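## Task

The rack's front face holds twelve drive blanks in three rows of four. Press each blank that protrudes fully home until it stops and latches, but leave alone the blank in the bottom row that is rightmost when facing the rack. The rack is free-standing: tilting it more than a little fails the task, and it must finish in its original position. A blank that stays in only because the robot is still holding it at the end does not count.

## Robot and tools

Robot: two 6-joint arms, left_arm and right_arm, each with a two-finger gripper. The names are labels only, not image sides. Knocking anything off the table fails the scene, and the arms must not collide or press hard on each other.

Frame: one world frame for both arms. Origin on the table top midway between the arms, +z up, +x out over the table, left_arm on the +y side. Result lines give each gripper's end_effector_position (metres) and end_effector_quat_wxyz in this frame; the printed position can be somewhat off, worse at long reach. The gripper's fingers point along its own +z and close along its own y. The reported point is between the closed pads; closed fingertips extend about 33 mm past it, fully open about 9 mm. Closing pushes the tips roughly 24 mm farther from the arm, so keep clearance above surfaces.

execute_actions takes "actions": a list with zero or one entry, plus optional "pictures" (true/false; images come by default). An empty list just reports the state. A wait is {"steps": N}, N up to 300 control steps (1/30 s each), counted from the previous result; it sends no command. A move is {"rows": [...], "steps": N} with 1 to 15 rows and N up to 15 (default 15). Each row is used for one step; if rows run out, the final row repeats. A refused call does nothing.

Row layout: one flat list of 18 numbers, each in [-1, 1], covering both arms even if only one moves. Order: left_arm waist, shoulder, elbow, forearm roll, wrist pitch, wrist roll, then gripper position, force_limit, speed; then the same nine for right_arm.

Joint numbers are offsets, not poses: each is a scaled displacement from the joint angles printed in the latest result that shows them (before any such result in the scene, or within later calls of the same reply, from the angles when the action begins). They are not relative to the previous row. Scale: 1.0 equals 1.983 rad for waist and shoulder, 2.38 rad for elbow, 2.975 rad for forearm roll, wrist pitch and wrist roll. Sending all zeros drives the arm back to those reference angles, so it is not a way to hold still. Stated joint ranges (rad): waist -3.491..3.491, shoulder -3.140..3.140, elbow -1.187..4.328, forearm roll -3.316..3.316, wrist pitch -3.140..3.140, wrist roll -3.927..3.927. A request more than 0.010 rad outward beyond a range end is refused; true ends may differ by up to 0.010 rad. Targets beyond a real end are clipped, and "joint sent to its limit" may appear (possibly about an earlier action); its absence does not prove there is room left.

Gripper numbers are absolute commands, not offsets. position: +1 fully open (140 mm), pads touch near -0.8, -1 closes until blocked. force_limit: about 14 N at -1, 60 N at 0, 107 N at +1. speed: about 30 mm/s at -1, 140 at 0, 250 at +1. To leave a gripper unchanged, resend its previous three values; a 0 is a real command. object_status: 0 moving, 1 blocked while opening, 2 blocked while closing (a grip), 3 reached target or pads met. Blocked fingers hold until the position value changes by 0.01 or more, or the object yields. To raise grip force while at status 2, send the new force_limit together with a new position (e.g. -1 to -0.98). position_measured is in counts: 3 fully open, 230 pads touching, not linear in mm.

Motion limits: joint target speed caps of 2.62 (waist, shoulder), 3.14 (elbow), 3.93 rad/s (wrist joints), with 0.5 s to accelerate; joints of one arm are slowed together. Targets stay within a lead of the measured angle (0.805 rad waist/shoulder, 0.966 elbow, 1.21 wrist joints), and are scaled back if they would move the gripper more than 70 mm from where it is. Arms keep chasing the last row while you think or wait, until motion has nearly ceased or a step is HELD.

Result lines: Joint positions and Joint velocities list each arm's joints in column order (rad, rad/s). "joint command not followed" means a clearance check altered or blocked joint targets on some steps; the rest of the row still ran. HELD marks steps where the row was not sent, fully or partly. A torque fault (joint torque at its load limit: 139 N m for waist, shoulder, elbow; 34.8 N m for the wrist joints, held weight included) or a force fault (150 N external force on the arm, tool or held object) freezes that arm for 10 s, drops the rest of the call, and makes it go limp to the contact. MOTOR HOT warns of heating from sustained load; reaching the limit brakes that arm (OVER-TEMPERATURE FAULT) until it cools.

Pushing blanks: press firmly but not violently; a hard shove can tip or slide the unanchored rack, which must stay upright and in place. Back off afterwards so nothing is held in only by the robot.

Cameras (504x504 each): cam_head_left, cam_head_right, cam_high, cam_low, cam_left_wrist, cam_right_wrist, returned in that order, with pinhole+radial calibration given per camera; wrist camera poses follow their arm's joints. zoom_image takes "camera" (one of those names) and "region" [x0, y0, x1, y1] in that camera's pixels, top-left origin, at most 504 by 504, and returns a sharper crop of the latest image.

finished_scene takes "scene" (1 or 2), ends that scene irreversibly, reports success, and starts the next. The simulation runs on while a reply is being written.

Each tool is called after "Call:" as name([rows], argument=value, ...), one row to a line, values as JSON.

## Session

Call:
execute_actions(actions=[])

Scene clock: 0.00 s of 4500.00 s.
left_arm: end_effector_position=(+0.0313, +0.2943, +0.3590) position_measured=3 object_status=3 end_effector_quat_wxyz=(-0.022, +0.947, +0.317, +0.037) | right_arm: end_effector_position=(+0.3697, -0.7060, +0.2226) position_measured=3 object_status=3 end_effector_quat_wxyz=(+0.013, +0.980, -0.193, +0.050)
Joint positions: left_arm=[-0.891 -0.647 -0.129 -0.097 -2.106  3.108] | right_arm=[-0.34   0.094  0.058 -0.004 -1.432  1.666]
Joint velocities: left_arm=[-0.001 -0.001  0.    -0.001  0.001  0.   ] | right_arm=[-0.001 -0.    -0.     0.    -0.    -0.   ]

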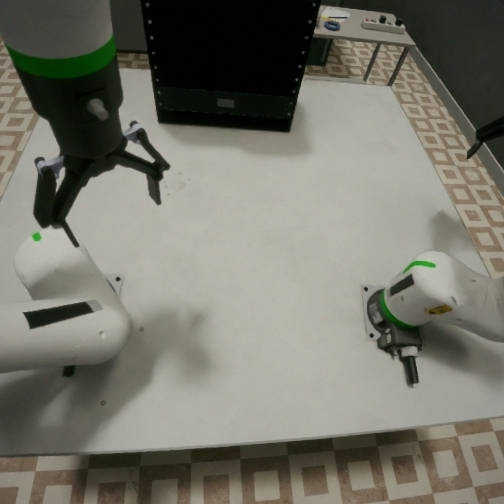

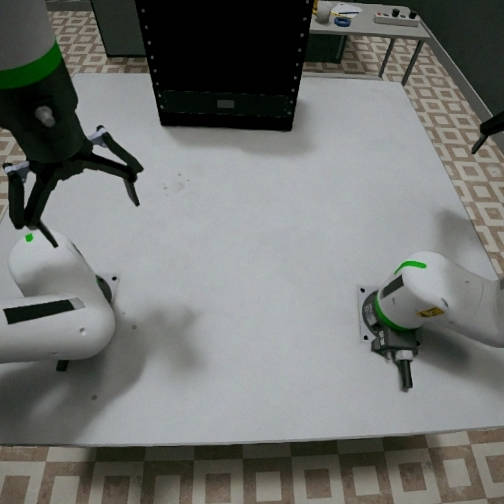

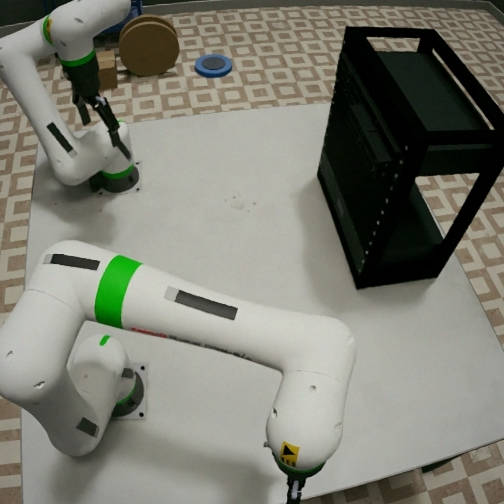

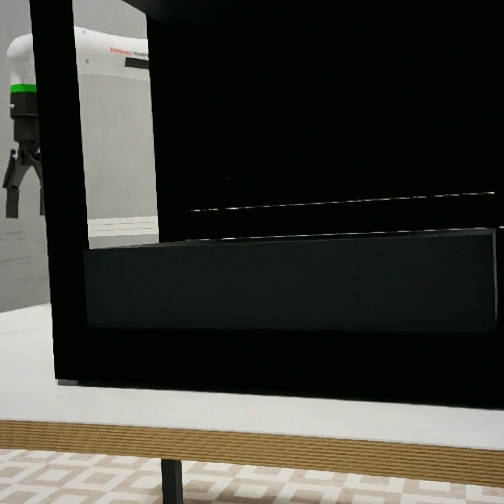

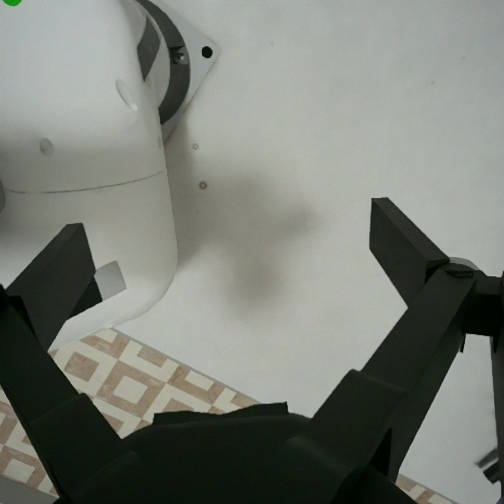

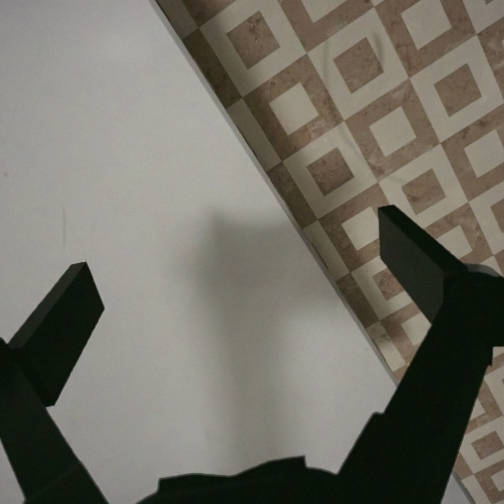

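Call:
zoom_image(camera="cam_high", region=[300,20,460,220])

Region (300, 20, 460, 220) of cam_high's 504x504 image, scaled by 2.520, with more detail than that image has; it fills the left 403 columns of this view, and the rest is white.

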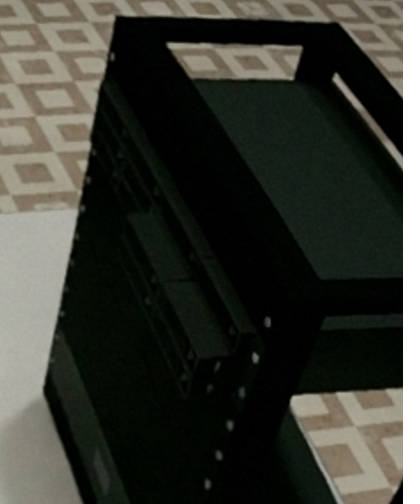

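Call:
execute_actions([
  {"rows":[[0.7,0,0,0,0,0,1,0,0,0.625,-0.148,-0.108,-0.527,0.784,0.505,-1,0,0]]},
], pictures=false)

Call:
execute_actions([
  {"steps":90},
])

Scene clock: 18.37 s of 4500.00 s.
left_arm: end_effector_position=(+0.1099, +0.3112, +0.3590) position_measured=3 object_status=3 end_effector_quat_wxyz=(-0.030, +0.838, +0.544, +0.030) | right_arm: end_effector_position=(+0.5282, -0.5553, +0.2304) position_measured=104 object_status=0 end_effector_quat_wxyz=(-0.068, +0.971, +0.010, +0.230)
Joint positions: left_arm=[-0.385 -0.647 -0.129 -0.097 -2.106  3.108] | right_arm=[-0.149  0.03   0.002 -0.289 -1.146  1.952]
Joint velocities: left_arm=[ 1.667  0.    -0.     0.    -0.    -0.   ] | right_arm=[ 0.445 -0.131 -0.115 -0.662  0.663  0.663]
Steps of this call (steps 1 to 90: nothing new was sent; then 14.87 s passed at rest; steps 91 to 105: all 15 steps of this action). Readings (joint positions | what the end effector reports):
91: left_arm=[-0.891 -0.647 -0.129 -0.097 -2.106 3.108] | right_arm=[-0.339 0.094 0.058 -0.004 -1.432 1.666] | left_arm position_measured=3 object_status=3 | right_arm position_measured=3 object_status=0
92: left_arm=[-0.888 -0.647 -0.129 -0.097 -2.106 3.108] | right_arm=[-0.337 0.093 0.057 -0.006 -1.429 1.669] | left_arm position_measured=3 object_status=3 | right_arm position_measured=5 object_status=0
94: left_arm=[-0.868 -0.647 -0.129 -0.097 -2.106 3.108] | right_arm=[-0.316 0.085 0.051 -0.038 -1.398 1.700] | left_arm position_measured=3 object_status=3 | right_arm position_measured=20 object_status=0
98: left_arm=[-0.756 -0.647 -0.129 -0.097 -2.106 3.108] | right_arm=[-0.254 0.063 0.031 -0.132 -1.304 1.794] | left_arm position_measured=3 object_status=3 | right_arm position_measured=51 object_status=0
105: the state above

Scene clock: 21.37 s of 4500.00 s.
left_arm: end_effector_position=(+0.1944, +0.4191, +0.3590) position_measured=3 object_status=3 end_effector_quat_wxyz=(-0.040, +0.525, +0.850, +0.014) | right_arm: end_effector_position=(+0.5895, -0.1694, +0.4570) position_measured=233 object_status=3 end_effector_quat_wxyz=(+0.060, +0.706, -0.042, +0.704)
Joint positions: left_arm=[ 0.498 -0.647 -0.129 -0.097 -2.106  3.108] | right_arm=[ 0.9   -0.2   -0.199 -1.571  0.9    3.168]
Joint velocities: left_arm=[-0.    -0.    -0.    -0.     0.001 -0.   ] | right_arm=[-0.001  0.    -0.    -0.001  0.     0.   ]
Steps of this call (steps 1 to 75: the robot went on to your last target; steps 76 to 90: nothing new was sent). Readings (joint positions | what the end effector reports):
1: left_arm=[-0.328 -0.647 -0.129 -0.097 -2.106 3.108] | right_arm=[-0.134 0.026 -0.002 -0.312 -1.124 1.974] | left_arm position_measured=3 object_status=3 | right_arm position_measured=111 object_status=0
2: left_arm=[-0.272 -0.647 -0.129 -0.097 -2.106 3.108] | right_arm=[-0.119 0.021 -0.005 -0.334 -1.101 1.997] | left_arm position_measured=3 object_status=3 | right_arm position_measured=119 object_status=0
4: left_arm=[-0.159 -0.647 -0.129 -0.097 -2.106 3.108] | right_arm=[-0.088 0.013 -0.013 -0.380 -1.056 2.042] | left_arm position_measured=3 object_status=3 | right_arm position_measured=134 object_status=0
8: left_arm=[0.066 -0.647 -0.129 -0.097 -2.106 3.108] | right_arm=[-0.026 -0.003 -0.027 -0.471 -0.962 2.128] | left_arm position_measured=3 object_status=3 | right_arm position_measured=164 object_status=0
90: the state above
All arms were judged still, so your last target was given up. Only a new action makes them travel on or press farther. Fingers that are still opening or closing keep moving.
camera_calibration (this result's frames):
cam_left_wrist: T_world_to_cam=[[0.929189, 0.369542, 0.00677235, -0.351293], [0.342013, -0.866626, 0.363299, 0.165043], [0.140123, -0.335257, -0.931648, 0.648599], [0, 0, 0, 1]] pos_world=[0.179087, 0.490296, 0.546685]
cam_right_wrist: T_world_to_cam=[[-0.192294, -0.968578, -0.15773, 0.0186383], [-0.408369, 0.225132, -0.884619, 0.685222], [0.892332, -0.105695, -0.438829, -0.154635], [0, 0, 0, 1]] pos_world=[0.421394, -0.152557, 0.541241]

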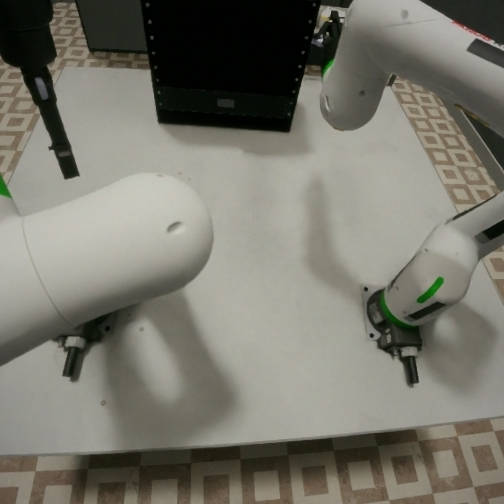

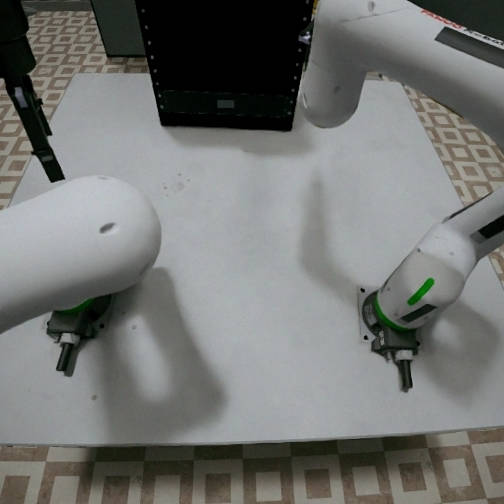

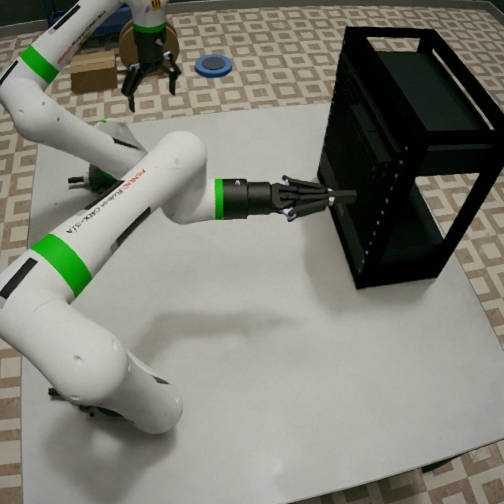

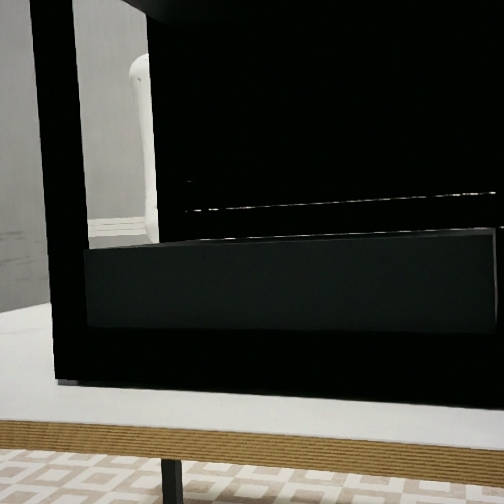

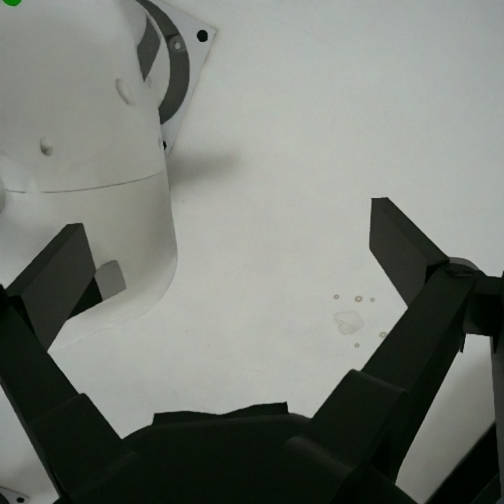

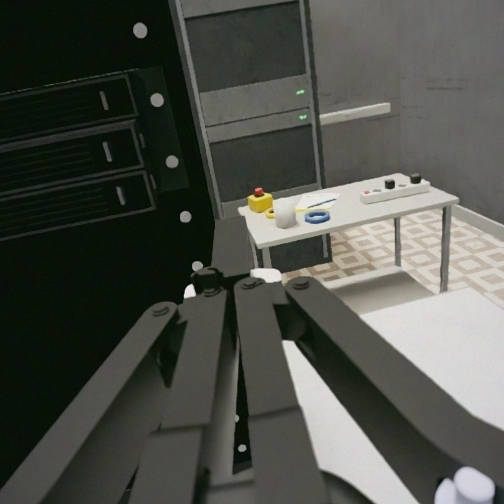

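Call:
execute_actions([
  {"rows":[[-0.1,0,0,0,0,0,1,0,0,0.15,0.05,0.042,0,-0.07,0,-1,0,0]]},
], pictures=false)

Call:
execute_actions([
  {"steps":30},
])

Scene clock: 35.90 s of 4500.00 s.
left_arm: end_effector_position=(+0.1843, +0.3890, +0.3590) position_measured=3 object_status=3 end_effector_quat_wxyz=(-0.039, +0.607, +0.794, +0.018) | right_arm: end_effector_position=(+0.5459, +0.0281, +0.4619) position_measured=233 object_status=3 end_effector_quat_wxyz=(-0.066, +0.702, +0.084, +0.704)
Joint positions: left_arm=[ 0.3   -0.647 -0.129 -0.097 -2.106  3.108] | right_arm=[ 1.11  -0.13  -0.129 -1.571  0.753  3.168]
Joint velocities: left_arm=[ 0.001  0.    -0.001 -0.     0.    -0.   ] | right_arm=[ 0.489  0.163  0.166 -0.    -0.341  0.   ]
Steps of this call (steps 1 to 90: nothing new was sent; then 11.03 s passed at rest; steps 91 to 105: all 15 steps of this action). Readings (joint positions | what the end effector reports):
91: left_arm=[0.498 -0.647 -0.129 -0.097 -2.106 3.108] | right_arm=[0.900 -0.200 -0.199 -1.571 0.900 3.168] | left_arm position_measured=3 object_status=3 | right_arm position_measured=233 object_status=3
92: left_arm=[0.496 -0.647 -0.129 -0.097 -2.106 3.108] | right_arm=[0.902 -0.199 -0.199 -1.571 0.899 3.168] | left_arm position_measured=3 object_status=3 | right_arm position_measured=233 object_status=3
94: left_arm=[0.475 -0.647 -0.129 -0.097 -2.106 3.108] | right_arm=[0.923 -0.192 -0.192 -1.571 0.884 3.168] | left_arm position_measured=3 object_status=3 | right_arm position_measured=233 object_status=3
98: left_arm=[0.370 -0.647 -0.129 -0.097 -2.106 3.108] | right_arm=[0.994 -0.169 -0.169 -1.571 0.835 3.168] | left_arm position_measured=3 object_status=3 | right_arm position_measured=233 object_status=3
105: the state above

Scene clock: 36.90 s of 4500.00 s.
left_arm: end_effector_position=(+0.1843, +0.3890, +0.3590) position_measured=3 object_status=3 end_effector_quat_wxyz=(-0.039, +0.607, +0.794, +0.018) | right_arm: end_effector_position=(+0.5089, +0.1068, +0.4637) position_measured=233 object_status=3 end_effector_quat_wxyz=(-0.118, +0.694, +0.136, +0.697)
Joint positions: left_arm=[ 0.299 -0.647 -0.129 -0.097 -2.106  3.108] | right_arm=[ 1.198 -0.101 -0.099 -1.571  0.692  3.168]
Joint velocities: left_arm=[ 0.001 -0.     0.001 -0.001 -0.001 -0.   ] | right_arm=[-0.     0.    -0.     0.    -0.001 -0.   ]
Steps of this call (steps 1 to 30: the robot went on to your last target). Readings (joint positions | what the end effector reports):
1: left_arm=[0.300 -0.647 -0.129 -0.097 -2.106 3.108] | right_arm=[1.127 -0.124 -0.123 -1.571 0.741 3.168] | left_arm position_measured=3 object_status=3 | right_arm position_measured=233 object_status=3
2: left_arm=[0.300 -0.647 -0.129 -0.097 -2.106 3.108] | right_arm=[1.143 -0.119 -0.118 -1.571 0.730 3.168] | left_arm position_measured=3 object_status=3 | right_arm position_measured=233 object_status=3
4: left_arm=[0.299 -0.647 -0.129 -0.097 -2.106 3.108] | right_arm=[1.175 -0.108 -0.107 -1.571 0.708 3.168] | left_arm position_measured=3 object_status=3 | right_arm position_measured=233 object_status=3
8: left_arm=[0.299 -0.647 -0.129 -0.097 -2.106 3.108] | right_arm=[1.197 -0.101 -0.099 -1.571 0.692 3.168] | left_arm position_measured=3 object_status=3 | right_arm position_measured=233 object_status=3
30: the state above
All arms were judged still, so your last target was given up. Only a new action makes them travel on or press farther. Fingers that are still opening or closing keep moving.
camera_calibration (this result's frames):
cam_left_wrist: T_world_to_cam=[[0.983786, 0.179219, 0.00677188, -0.266829], [0.164556, -0.917025, 0.363299, 0.194674], [0.0713199, -0.356294, -0.931648, 0.660768], [0, 0, 0, 1]] pos_world=[0.183342, 0.461769, 0.546685]
cam_right_wrist: T_world_to_cam=[[0.301083, -0.940361, -0.158336, 0.0179242], [-0.465903, -0.00018522, -0.884836, 0.649464], [0.832035, 0.340178, -0.438173, -0.0678142], [0, 0, 0, 1]] pos_world=[0.353615, 0.0400444, 0.547792]

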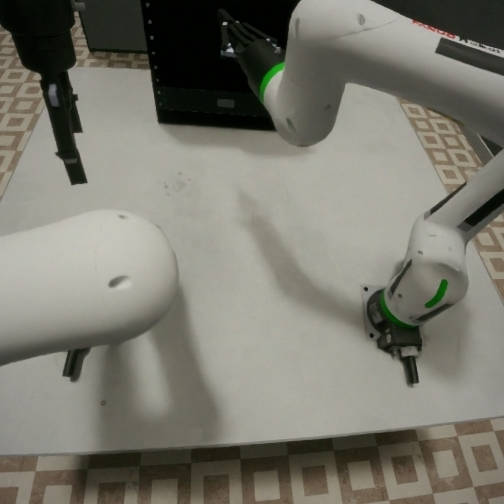

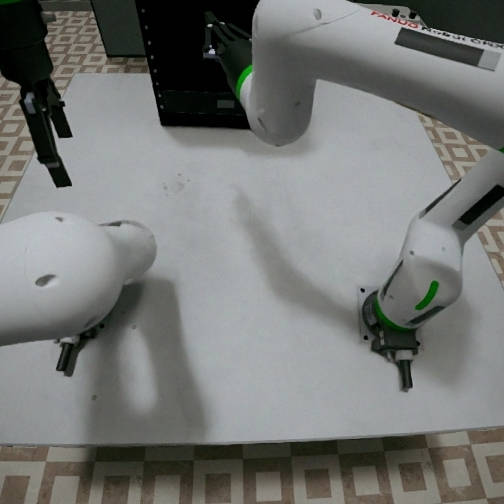

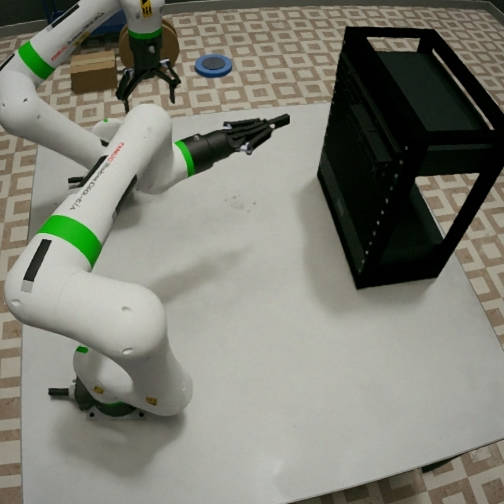

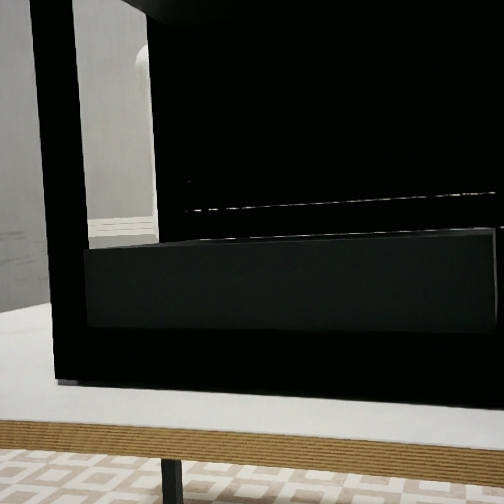

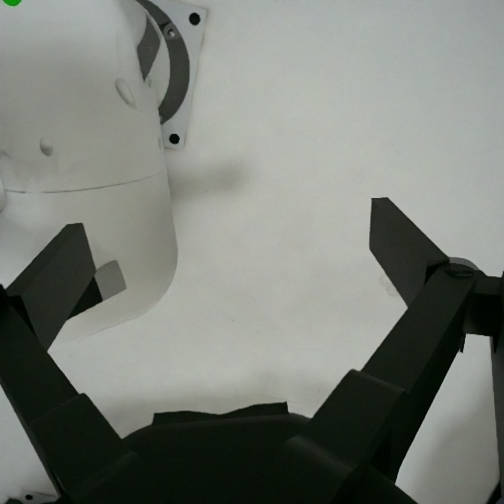

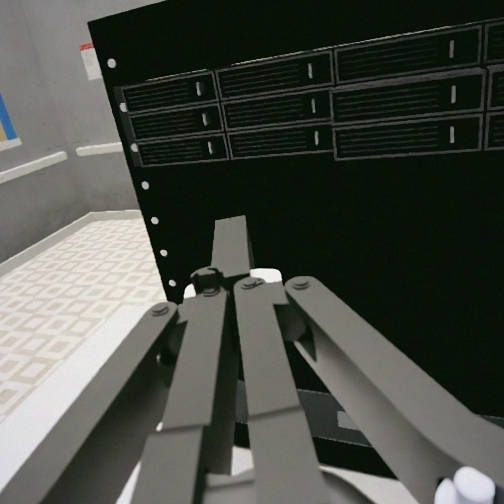

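Call:
execute_actions([
  {"rows":[[0.354,0.478,0.18,0.561,0.029,-1,1,0,0,-0.1,0,0,0,0.07,0,-1,0,0]]},
], pictures=false)

Call:
execute_actions([
  {"steps":75},
], pictures=false)

Call:
execute_actions([
  {"rows":[[-0.24,0.44,0.366,0,0,-0.035,1,0,0,0,0,0,0,0,0,-1,0,0]]},
], pictures=false)

Call:
execute_actions([
  {"steps":40},
])

Scene clock: 49.90 s of 4500.00 s.
left_arm: end_effector_position=(+0.3144, +0.3357, +0.4341) position_measured=3 object_status=3 end_effector_quat_wxyz=(+0.141, +0.753, +0.632, -0.117) | right_arm: end_effector_position=(+0.5927, -0.0734, +0.4636) position_measured=233 object_status=3 end_effector_quat_wxyz=(+0.020, +0.707, -0.002, +0.707)
Joint positions: left_arm=[ 0.538 -0.342  0.017  0.373 -2.077  2.638] | right_arm=[ 1.006 -0.101 -0.099 -1.571  0.893  3.168]
Joint velocities: left_arm=[ 0.507  0.703  0.309  1.217  0.062 -1.222] | right_arm=[-0.223 -0.001 -0.     0.001  0.229 -0.   ]
Steps of this call (steps 1 to 90: nothing new was sent; then 9.50 s passed at rest; steps 91 to 105: all 15 steps of this action). Readings (joint positions | what the end effector reports):
91: left_arm=[0.299 -0.647 -0.129 -0.097 -2.106 3.108] | right_arm=[1.198 -0.101 -0.099 -1.571 0.692 3.168] | left_arm position_measured=3 object_status=3 | right_arm position_measured=233 object_status=3
92: left_arm=[0.301 -0.645 -0.128 -0.093 -2.106 3.105] | right_arm=[1.195 -0.101 -0.099 -1.571 0.694 3.168] | left_arm position_measured=3 object_status=3 | right_arm position_measured=233 object_status=3
94: left_arm=[0.319 -0.625 -0.117 -0.062 -2.104 3.073] | right_arm=[1.175 -0.101 -0.099 -1.571 0.716 3.168] | left_arm position_measured=3 object_status=3 | right_arm position_measured=233 object_status=3
98: left_arm=[0.404 -0.524 -0.065 0.088 -2.093 2.923] | right_arm=[1.108 -0.101 -0.099 -1.571 0.785 3.168] | left_arm position_measured=3 object_status=3 | right_arm position_measured=233 object_status=3
105: the state above

Scene clock: 52.40 s of 4500.00 s.
left_arm: end_effector_position=(+0.5295, +0.5917, +0.7067) position_measured=3 object_status=3 end_effector_quat_wxyz=(+0.400, +0.631, -0.318, +0.584) | right_arm: end_effector_position=(+0.5944, -0.0799, +0.4636) position_measured=233 object_status=3 end_effector_quat_wxyz=(+0.025, +0.707, -0.007, +0.707)
Joint positions: left_arm=[ 1.001  0.301  0.3    1.572 -2.02   0.133] | right_arm=[ 0.999 -0.101 -0.099 -1.571  0.9    3.168]
Joint velocities: left_arm=[ 0.001  0.    -0.     0.    -0.    -0.   ] | right_arm=[-0.    -0.001 -0.     0.    -0.     0.   ]
Steps of this call (steps 1 to 60: the robot went on to your last target; steps 61 to 75: nothing new was sent). Readings (joint positions | what the end effector reports):
1: left_arm=[0.555 -0.319 0.027 0.415 -2.075 2.597] | right_arm=[1.001 -0.101 -0.099 -1.571 0.898 3.168] | left_arm position_measured=3 object_status=3 | right_arm position_measured=233 object_status=3
2: left_arm=[0.571 -0.296 0.037 0.457 -2.073 2.555] | right_arm=[1.000 -0.101 -0.099 -1.571 0.899 3.168] | left_arm position_measured=3 object_status=3 | right_arm position_measured=233 object_status=3
4: left_arm=[0.602 -0.253 0.056 0.539 -2.069 2.469] | right_arm=[0.999 -0.101 -0.099 -1.571 0.900 3.168] | left_arm position_measured=3 object_status=3 | right_arm position_measured=233 object_status=3
8: left_arm=[0.662 -0.170 0.092 0.692 -2.062 2.290] | right_arm=[0.999 -0.101 -0.099 -1.571 0.900 3.168] | left_arm position_measured=3 object_status=3 | right_arm position_measured=233 object_status=3
75: the state above
All arms were judged still, so your last target was given up. Only a new action makes them travel on or press farther. Fingers that are still opening or closing keep moving.

Scene clock: 52.90 s of 4500.00 s.
left_arm: end_effector_position=(+0.6400, +0.5806, +0.6414) position_measured=3 object_status=3 end_effector_quat_wxyz=(+0.442, +0.588, -0.393, +0.552) | right_arm: end_effector_position=(+0.5944, -0.0799, +0.4636) position_measured=233 object_status=3 end_effector_quat_wxyz=(+0.025, +0.707, -0.007, +0.707)
Joint positions: left_arm=[ 0.805  0.656  0.66   1.572 -2.02   0.09 ] | right_arm=[ 0.999 -0.101 -0.099 -1.571  0.9    3.168]
Joint velocities: left_arm=[-0.483  0.898  0.884  0.    -0.001 -0.105] | right_arm=[-0.001 -0.     0.    -0.001  0.001  0.   ]
Steps of this call (steps 1 to 15: all 15 steps of this action). Readings (joint positions | what the end effector reports):
1: left_arm=[1.001 0.301 0.300 1.572 -2.020 0.133] | right_arm=[0.999 -0.101 -0.099 -1.571 0.900 3.168] | left_arm position_measured=3 object_status=3 | right_arm position_measured=233 object_status=3
2: left_arm=[1.000 0.303 0.302 1.572 -2.020 0.133] | right_arm=[0.999 -0.101 -0.099 -1.571 0.900 3.168] | left_arm position_measured=3 object_status=3 | right_arm position_measured=233 object_status=3
4: left_arm=[0.988 0.324 0.324 1.572 -2.020 0.130] | right_arm=[0.999 -0.101 -0.099 -1.571 0.900 3.168] | left_arm position_measured=3 object_status=3 | right_arm position_measured=233 object_status=3
8: left_arm=[0.925 0.433 0.440 1.572 -2.020 0.116] | right_arm=[0.999 -0.101 -0.099 -1.571 0.900 3.168] | left_arm position_measured=3 object_status=3 | right_arm position_measured=233 object_status=3
15: the state above

Scene clock: 54.23 s of 4500.00 s.
left_arm: end_effector_position=(+0.7659, +0.4689, +0.4734) position_measured=3 object_status=3 end_effector_quat_wxyz=(+0.502, +0.514, -0.485, +0.500) | right_arm: end_effector_position=(+0.5944, -0.0799, +0.4636) position_measured=233 object_status=3 end_effector_quat_wxyz=(+0.025, +0.707, -0.007, +0.707)
Joint positions: left_arm=[ 0.526  1.173  1.171  1.572 -2.02   0.029] | right_arm=[ 0.999 -0.101 -0.099 -1.571  0.9    3.168]
Joint velocities: left_arm=[ 0.002 -0.    -0.001 -0.002 -0.001  0.   ] | right_arm=[ 0.  0.  0. -0. -0.  0.]
Steps of this call (steps 1 to 40: the robot went on to your last target). Readings (joint positions | what the end effector reports):
1: left_arm=[0.788 0.686 0.689 1.572 -2.020 0.087] | right_arm=[0.999 -0.101 -0.099 -1.571 0.900 3.168] | left_arm position_measured=3 object_status=3 | right_arm position_measured=233 object_status=3
2: left_arm=[0.772 0.716 0.719 1.572 -2.020 0.083] | right_arm=[0.999 -0.101 -0.099 -1.571 0.900 3.168] | left_arm position_measured=3 object_status=3 | right_arm position_measured=233 object_status=3
4: left_arm=[0.740 0.775 0.777 1.572 -2.020 0.076] | right_arm=[0.999 -0.101 -0.099 -1.571 0.900 3.168] | left_arm position_measured=3 object_status=3 | right_arm position_measured=233 object_status=3
8: left_arm=[0.679 0.890 0.890 1.572 -2.020 0.063] | right_arm=[0.999 -0.101 -0.099 -1.571 0.900 3.168] | left_arm position_measured=3 object_status=3 | right_arm position_measured=233 object_status=3
40: the state above
camera_calibration (this result's frames):
cam_left_wrist: T_world_to_cam=[[-0.998618, 0.00468483, -0.052338, 0.774036], [0.0491223, 0.436932, -0.898152, 0.181408], [0.0186605, -0.899482, -0.436558, 0.814969], [0, 0, 0, 1]] pos_world=[0.748848, 0.650161, 0.559225]
cam_right_wrist: T_world_to_cam=[[-0.0953831, -0.982754, -0.158421, 0.0489121], [-0.428228, 0.184178, -0.884703, 0.681451], [0.898623, -0.0165454, -0.43841, -0.143432], [0, 0, 0, 1]] pos_world=[0.425373, -0.0798127, 0.547749]

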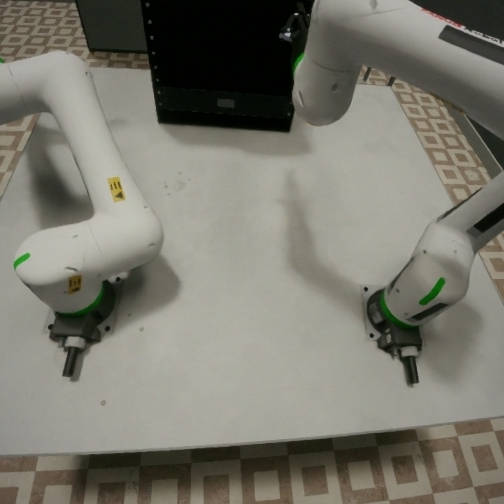

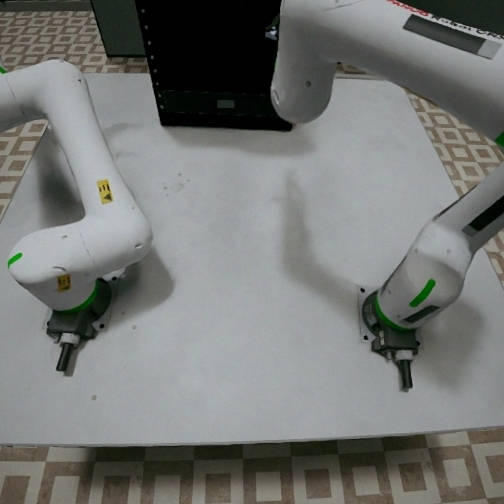

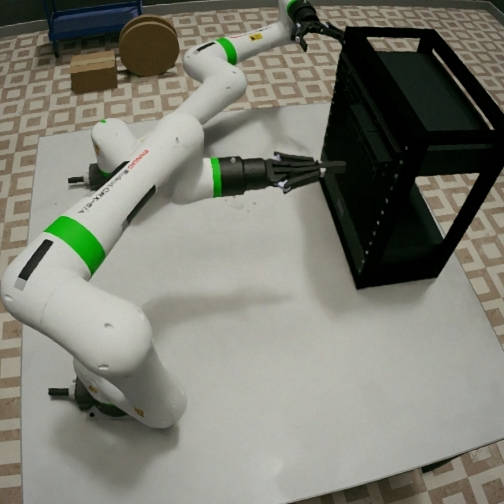

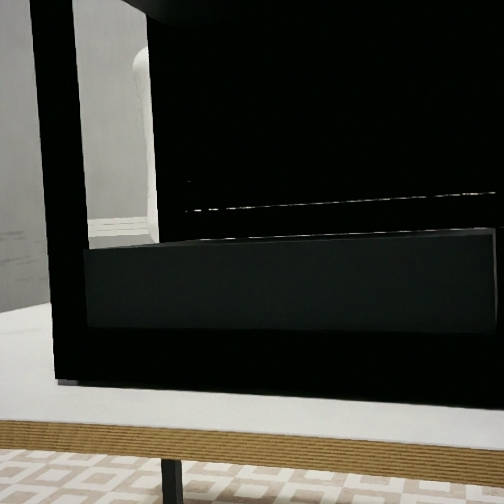

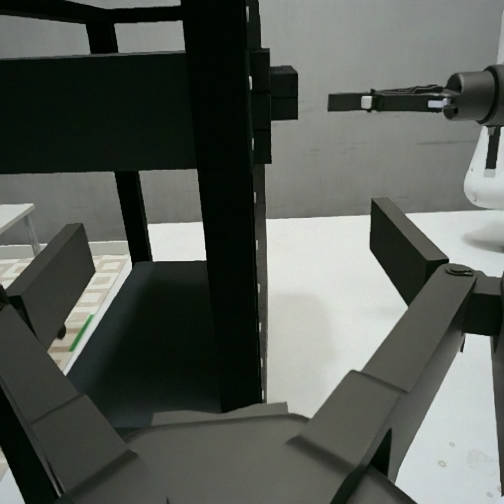

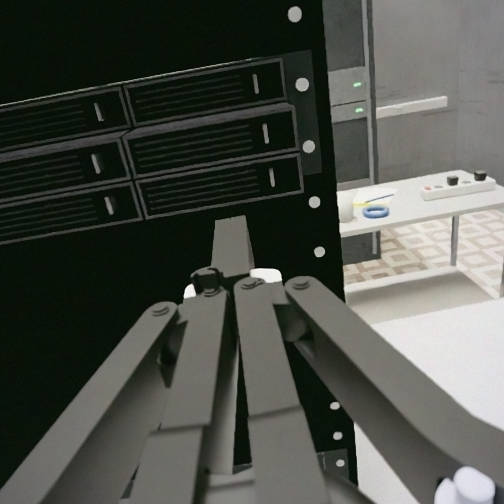

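Call:
execute_actions([
  {"rows":[[-0.0605,-0.067,-0.056,0,0.0296,0,1,0,0,0.027,0.137,0.127,0,0.003,0,-1,0,0]]},
], pictures=false)

Call:
execute_actions([
  {"rows":[[0,0,0,0,0,0,-0.1,-0.5,0,0,0,0,0,0,0,-1,0,0]]},
])

Scene clock: 63.67 s of 4500.00 s.
left_arm: end_effector_position=(+0.7709, +0.3717, +0.5218) position_measured=3 object_status=3 end_effector_quat_wxyz=(+0.510, +0.506, -0.493, +0.491) | right_arm: end_effector_position=(+0.6487, +0.0384, +0.4795) position_measured=233 object_status=3 end_effector_quat_wxyz=(+0.001, +0.700, +0.000, +0.714)
Joint positions: left_arm=[ 0.406  1.041  1.037  1.572 -1.932  0.029] | right_arm=[ 1.052  0.168  0.2   -1.571  0.909  3.168]
Joint velocities: left_arm=[ 0.001 -0.001  0.    -0.     0.001 -0.   ] | right_arm=[0.029 0.148 0.164 0.    0.006 0.   ]
Steps of this call (steps 1 to 15: the robot went on to your last target; steps 16 to 90: nothing new was sent; then 5.93 s passed at rest; steps 91 to 105: all 15 steps of this action). Readings (joint positions | what the end effector reports):
91: left_arm=[0.525 1.173 1.171 1.572 -2.020 0.029] | right_arm=[0.999 -0.101 -0.099 -1.571 0.900 3.168] | left_arm position_measured=3 object_status=3 | right_arm position_measured=233 object_status=3
92: left_arm=[0.524 1.172 1.168 1.572 -2.019 0.029] | right_arm=[0.999 -0.099 -0.097 -1.571 0.900 3.168] | left_arm position_measured=3 object_status=3 | right_arm position_measured=233 object_status=3
94: left_arm=[0.505 1.151 1.147 1.572 -2.005 0.029] | right_arm=[1.004 -0.078 -0.074 -1.571 0.901 3.168] | left_arm position_measured=3 object_status=3 | right_arm position_measured=233 object_status=3
98: left_arm=[0.435 1.073 1.070 1.572 -1.954 0.029] | right_arm=[1.024 0.024 0.039 -1.571 0.904 3.168] | left_arm position_measured=3 object_status=3 | right_arm position_measured=233 object_status=3
105: the state above

Scene clock: 64.17 s of 4500.00 s.
left_arm: end_effector_position=(+0.7709, +0.3717, +0.5218) position_measured=104 object_status=0 end_effector_quat_wxyz=(+0.510, +0.506, -0.493, +0.491) | right_arm: end_effector_position=(+0.6487, +0.0383, +0.4795) position_measured=233 object_status=3 end_effector_quat_wxyz=(+0.001, +0.700, +0.000, +0.714)
Joint positions: left_arm=[ 0.406  1.041  1.037  1.572 -1.932  0.029] | right_arm=[ 1.052  0.168  0.2   -1.571  0.909  3.168]
Joint velocities: left_arm=[ 0.001  0.001 -0.001  0.001  0.001 -0.   ] | right_arm=[ 0.     0.    -0.    -0.    -0.001  0.   ]
Steps of this call (steps 1 to 15: all 15 steps of this action). Readings (joint positions | what the end effector reports):
1: left_arm=[0.406 1.041 1.037 1.572 -1.932 0.029] | right_arm=[1.053 0.171 0.202 -1.571 0.909 3.168] | left_arm position_measured=3 object_status=0 | right_arm position_measured=233 object_status=3
2: left_arm=[0.406 1.041 1.037 1.572 -1.932 0.029] | right_arm=[1.053 0.170 0.202 -1.571 0.909 3.168] | left_arm position_measured=5 object_status=0 | right_arm position_measured=233 object_status=3
4: left_arm=[0.406 1.041 1.037 1.572 -1.932 0.029] | right_arm=[1.052 0.168 0.200 -1.571 0.909 3.168] | left_arm position_measured=20 object_status=0 | right_arm position_measured=233 object_status=3
8: left_arm=[0.406 1.041 1.037 1.572 -1.932 0.029] | right_arm=[1.052 0.168 0.200 -1.571 0.909 3.168] | left_arm position_measured=51 object_status=0 | right_arm position_measured=233 object_status=3
15: the state above
camera_calibration (this result's frames):
cam_left_wrist: T_world_to_cam=[[-0.998001, 0.0364877, -0.0515952, 0.769414], [0.0623446, 0.435124, -0.898209, 0.257612], [-0.0103232, -0.899631, -0.436529, 0.770984], [0, 0, 0, 1]] pos_world=[0.759774, 0.553434, 0.607645]
cam_right_wrist: T_world_to_cam=[[-0.0487782, -0.98194, -0.182797, 0.154189], [-0.419474, 0.186232, -0.888459, 0.693076], [0.906456, 0.033341, -0.420982, -0.198589], [0, 0, 0, 1]] pos_world=[0.47826, 0.0289525, 0.560352]

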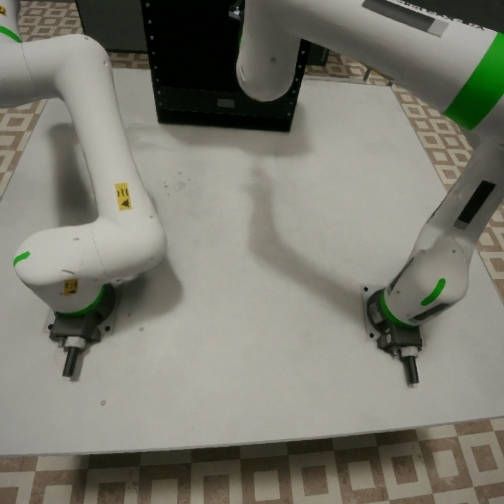

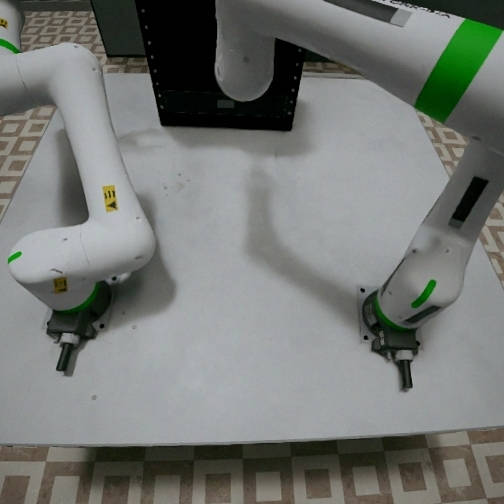

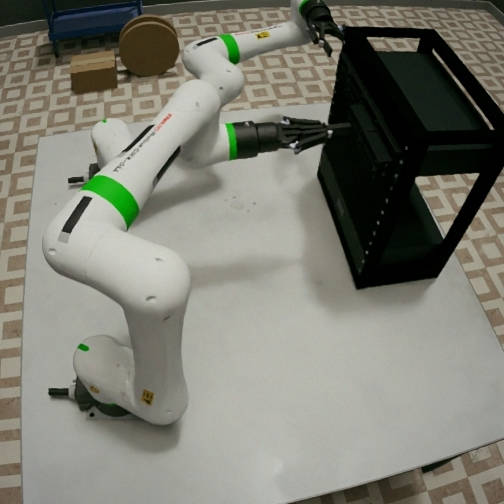

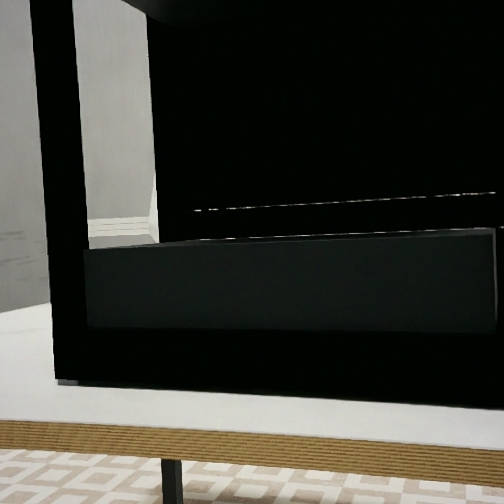

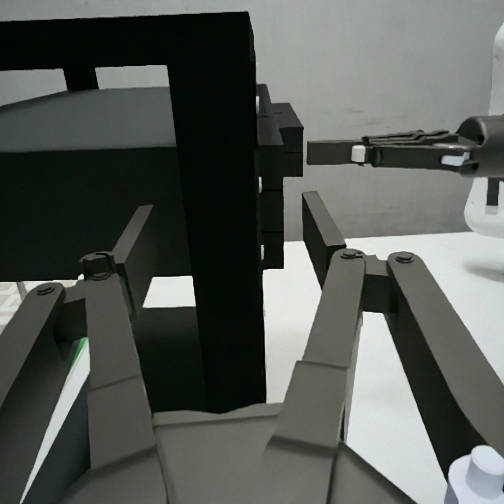

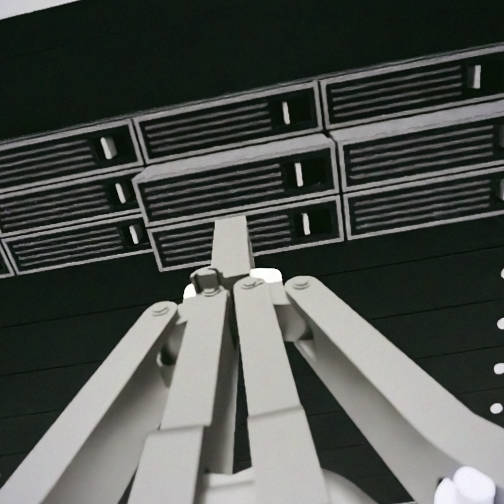

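Call:
execute_actions([
  {"rows":[[-0.0095,-0.007,-0.006,0,0.0064,0,-0.35,-0.5,-0.5,0,0,0.004,0,0,0,-1,0,0]]},
])

Scene clock: 68.97 s of 4500.00 s.
left_arm: end_effector_position=(+0.7735, +0.3570, +0.5264) position_measured=172 object_status=2 end_effector_quat_wxyz=(+0.510, +0.506, -0.492, +0.491) | right_arm: end_effector_position=(+0.6493, +0.0391, +0.4857) position_measured=233 object_status=3 end_effector_quat_wxyz=(-0.002, +0.698, -0.003, +0.716)
Joint positions: left_arm=[ 0.387  1.027  1.023  1.572 -1.913  0.029] | right_arm=[ 1.052  0.168  0.209 -1.571  0.909  3.168]
Joint velocities: left_arm=[-0.     0.     0.001 -0.001 -0.001 -0.   ] | right_arm=[-0.001 -0.     0.    -0.     0.001  0.   ]
Steps of this call (steps 1 to 15: the robot went on to your last target; steps 16 to 90: nothing new was sent; then 1.30 s passed at rest; steps 91 to 105: all 15 steps of this action). Readings (joint positions | what the end effector reports):
91: left_arm=[0.406 1.041 1.037 1.572 -1.932 0.029] | right_arm=[1.052 0.168 0.200 -1.571 0.909 3.168] | left_arm position_measured=141 object_status=0 | right_arm position_measured=233 object_status=3
92: left_arm=[0.404 1.039 1.036 1.572 -1.930 0.029] | right_arm=[1.052 0.168 0.201 -1.571 0.909 3.168] | left_arm position_measured=143 object_status=0 | right_arm position_measured=233 object_status=3
94: left_arm=[0.390 1.029 1.026 1.572 -1.917 0.029] | right_arm=[1.052 0.168 0.208 -1.571 0.909 3.168] | left_arm position_measured=152 object_status=0 | right_arm position_measured=233 object_status=3
98: left_arm=[0.387 1.027 1.023 1.572 -1.911 0.029] | right_arm=[1.052 0.168 0.209 -1.571 0.909 3.168] | left_arm position_measured=170 object_status=0 | right_arm position_measured=233 object_status=3
105: the state above
camera_calibration (this result's frames):
cam_left_wrist: T_world_to_cam=[[-0.998051, 0.0359213, -0.0510265, 0.772665], [0.0615839, 0.434986, -0.898329, 0.268685], [-0.0100734, -0.899721, -0.43635, 0.759566], [0, 0, 0, 1]] pos_world=[0.762263, 0.538768, 0.61223]
cam_right_wrist: T_world_to_cam=[[-0.0476346, -0.980541, -0.190447, 0.159073], [-0.414305, 0.192884, -0.889464, 0.695569], [0.908891, 0.0365339, -0.415431, -0.200974], [0, 0, 0, 1]] pos_world=[0.478419, 0.0291555, 0.565488]

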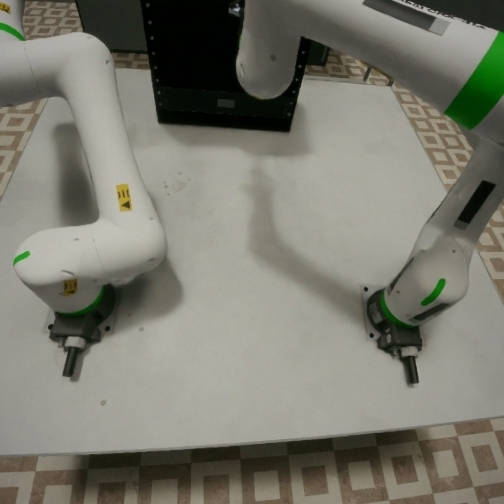

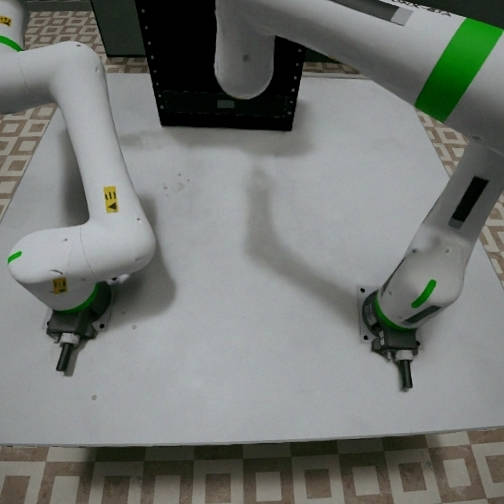

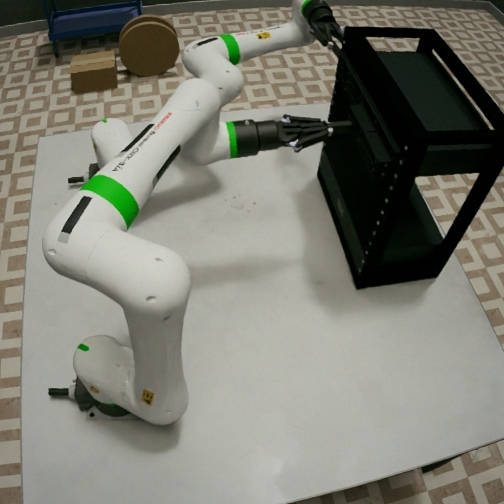

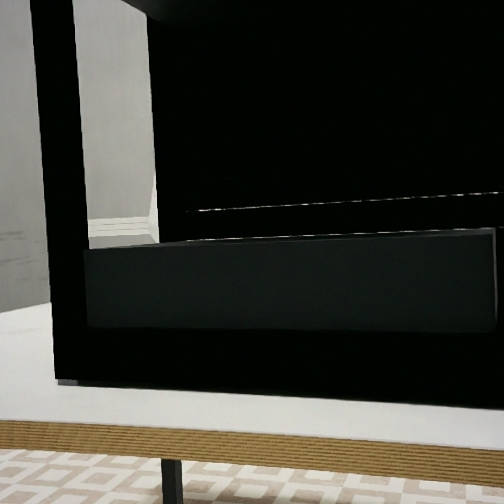

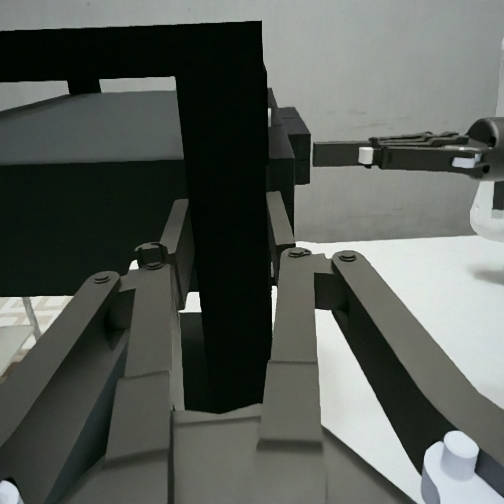

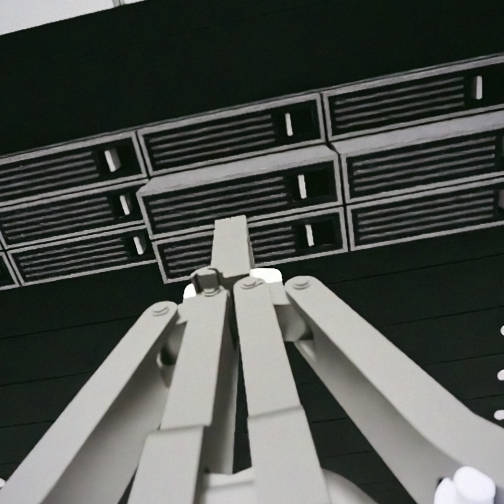

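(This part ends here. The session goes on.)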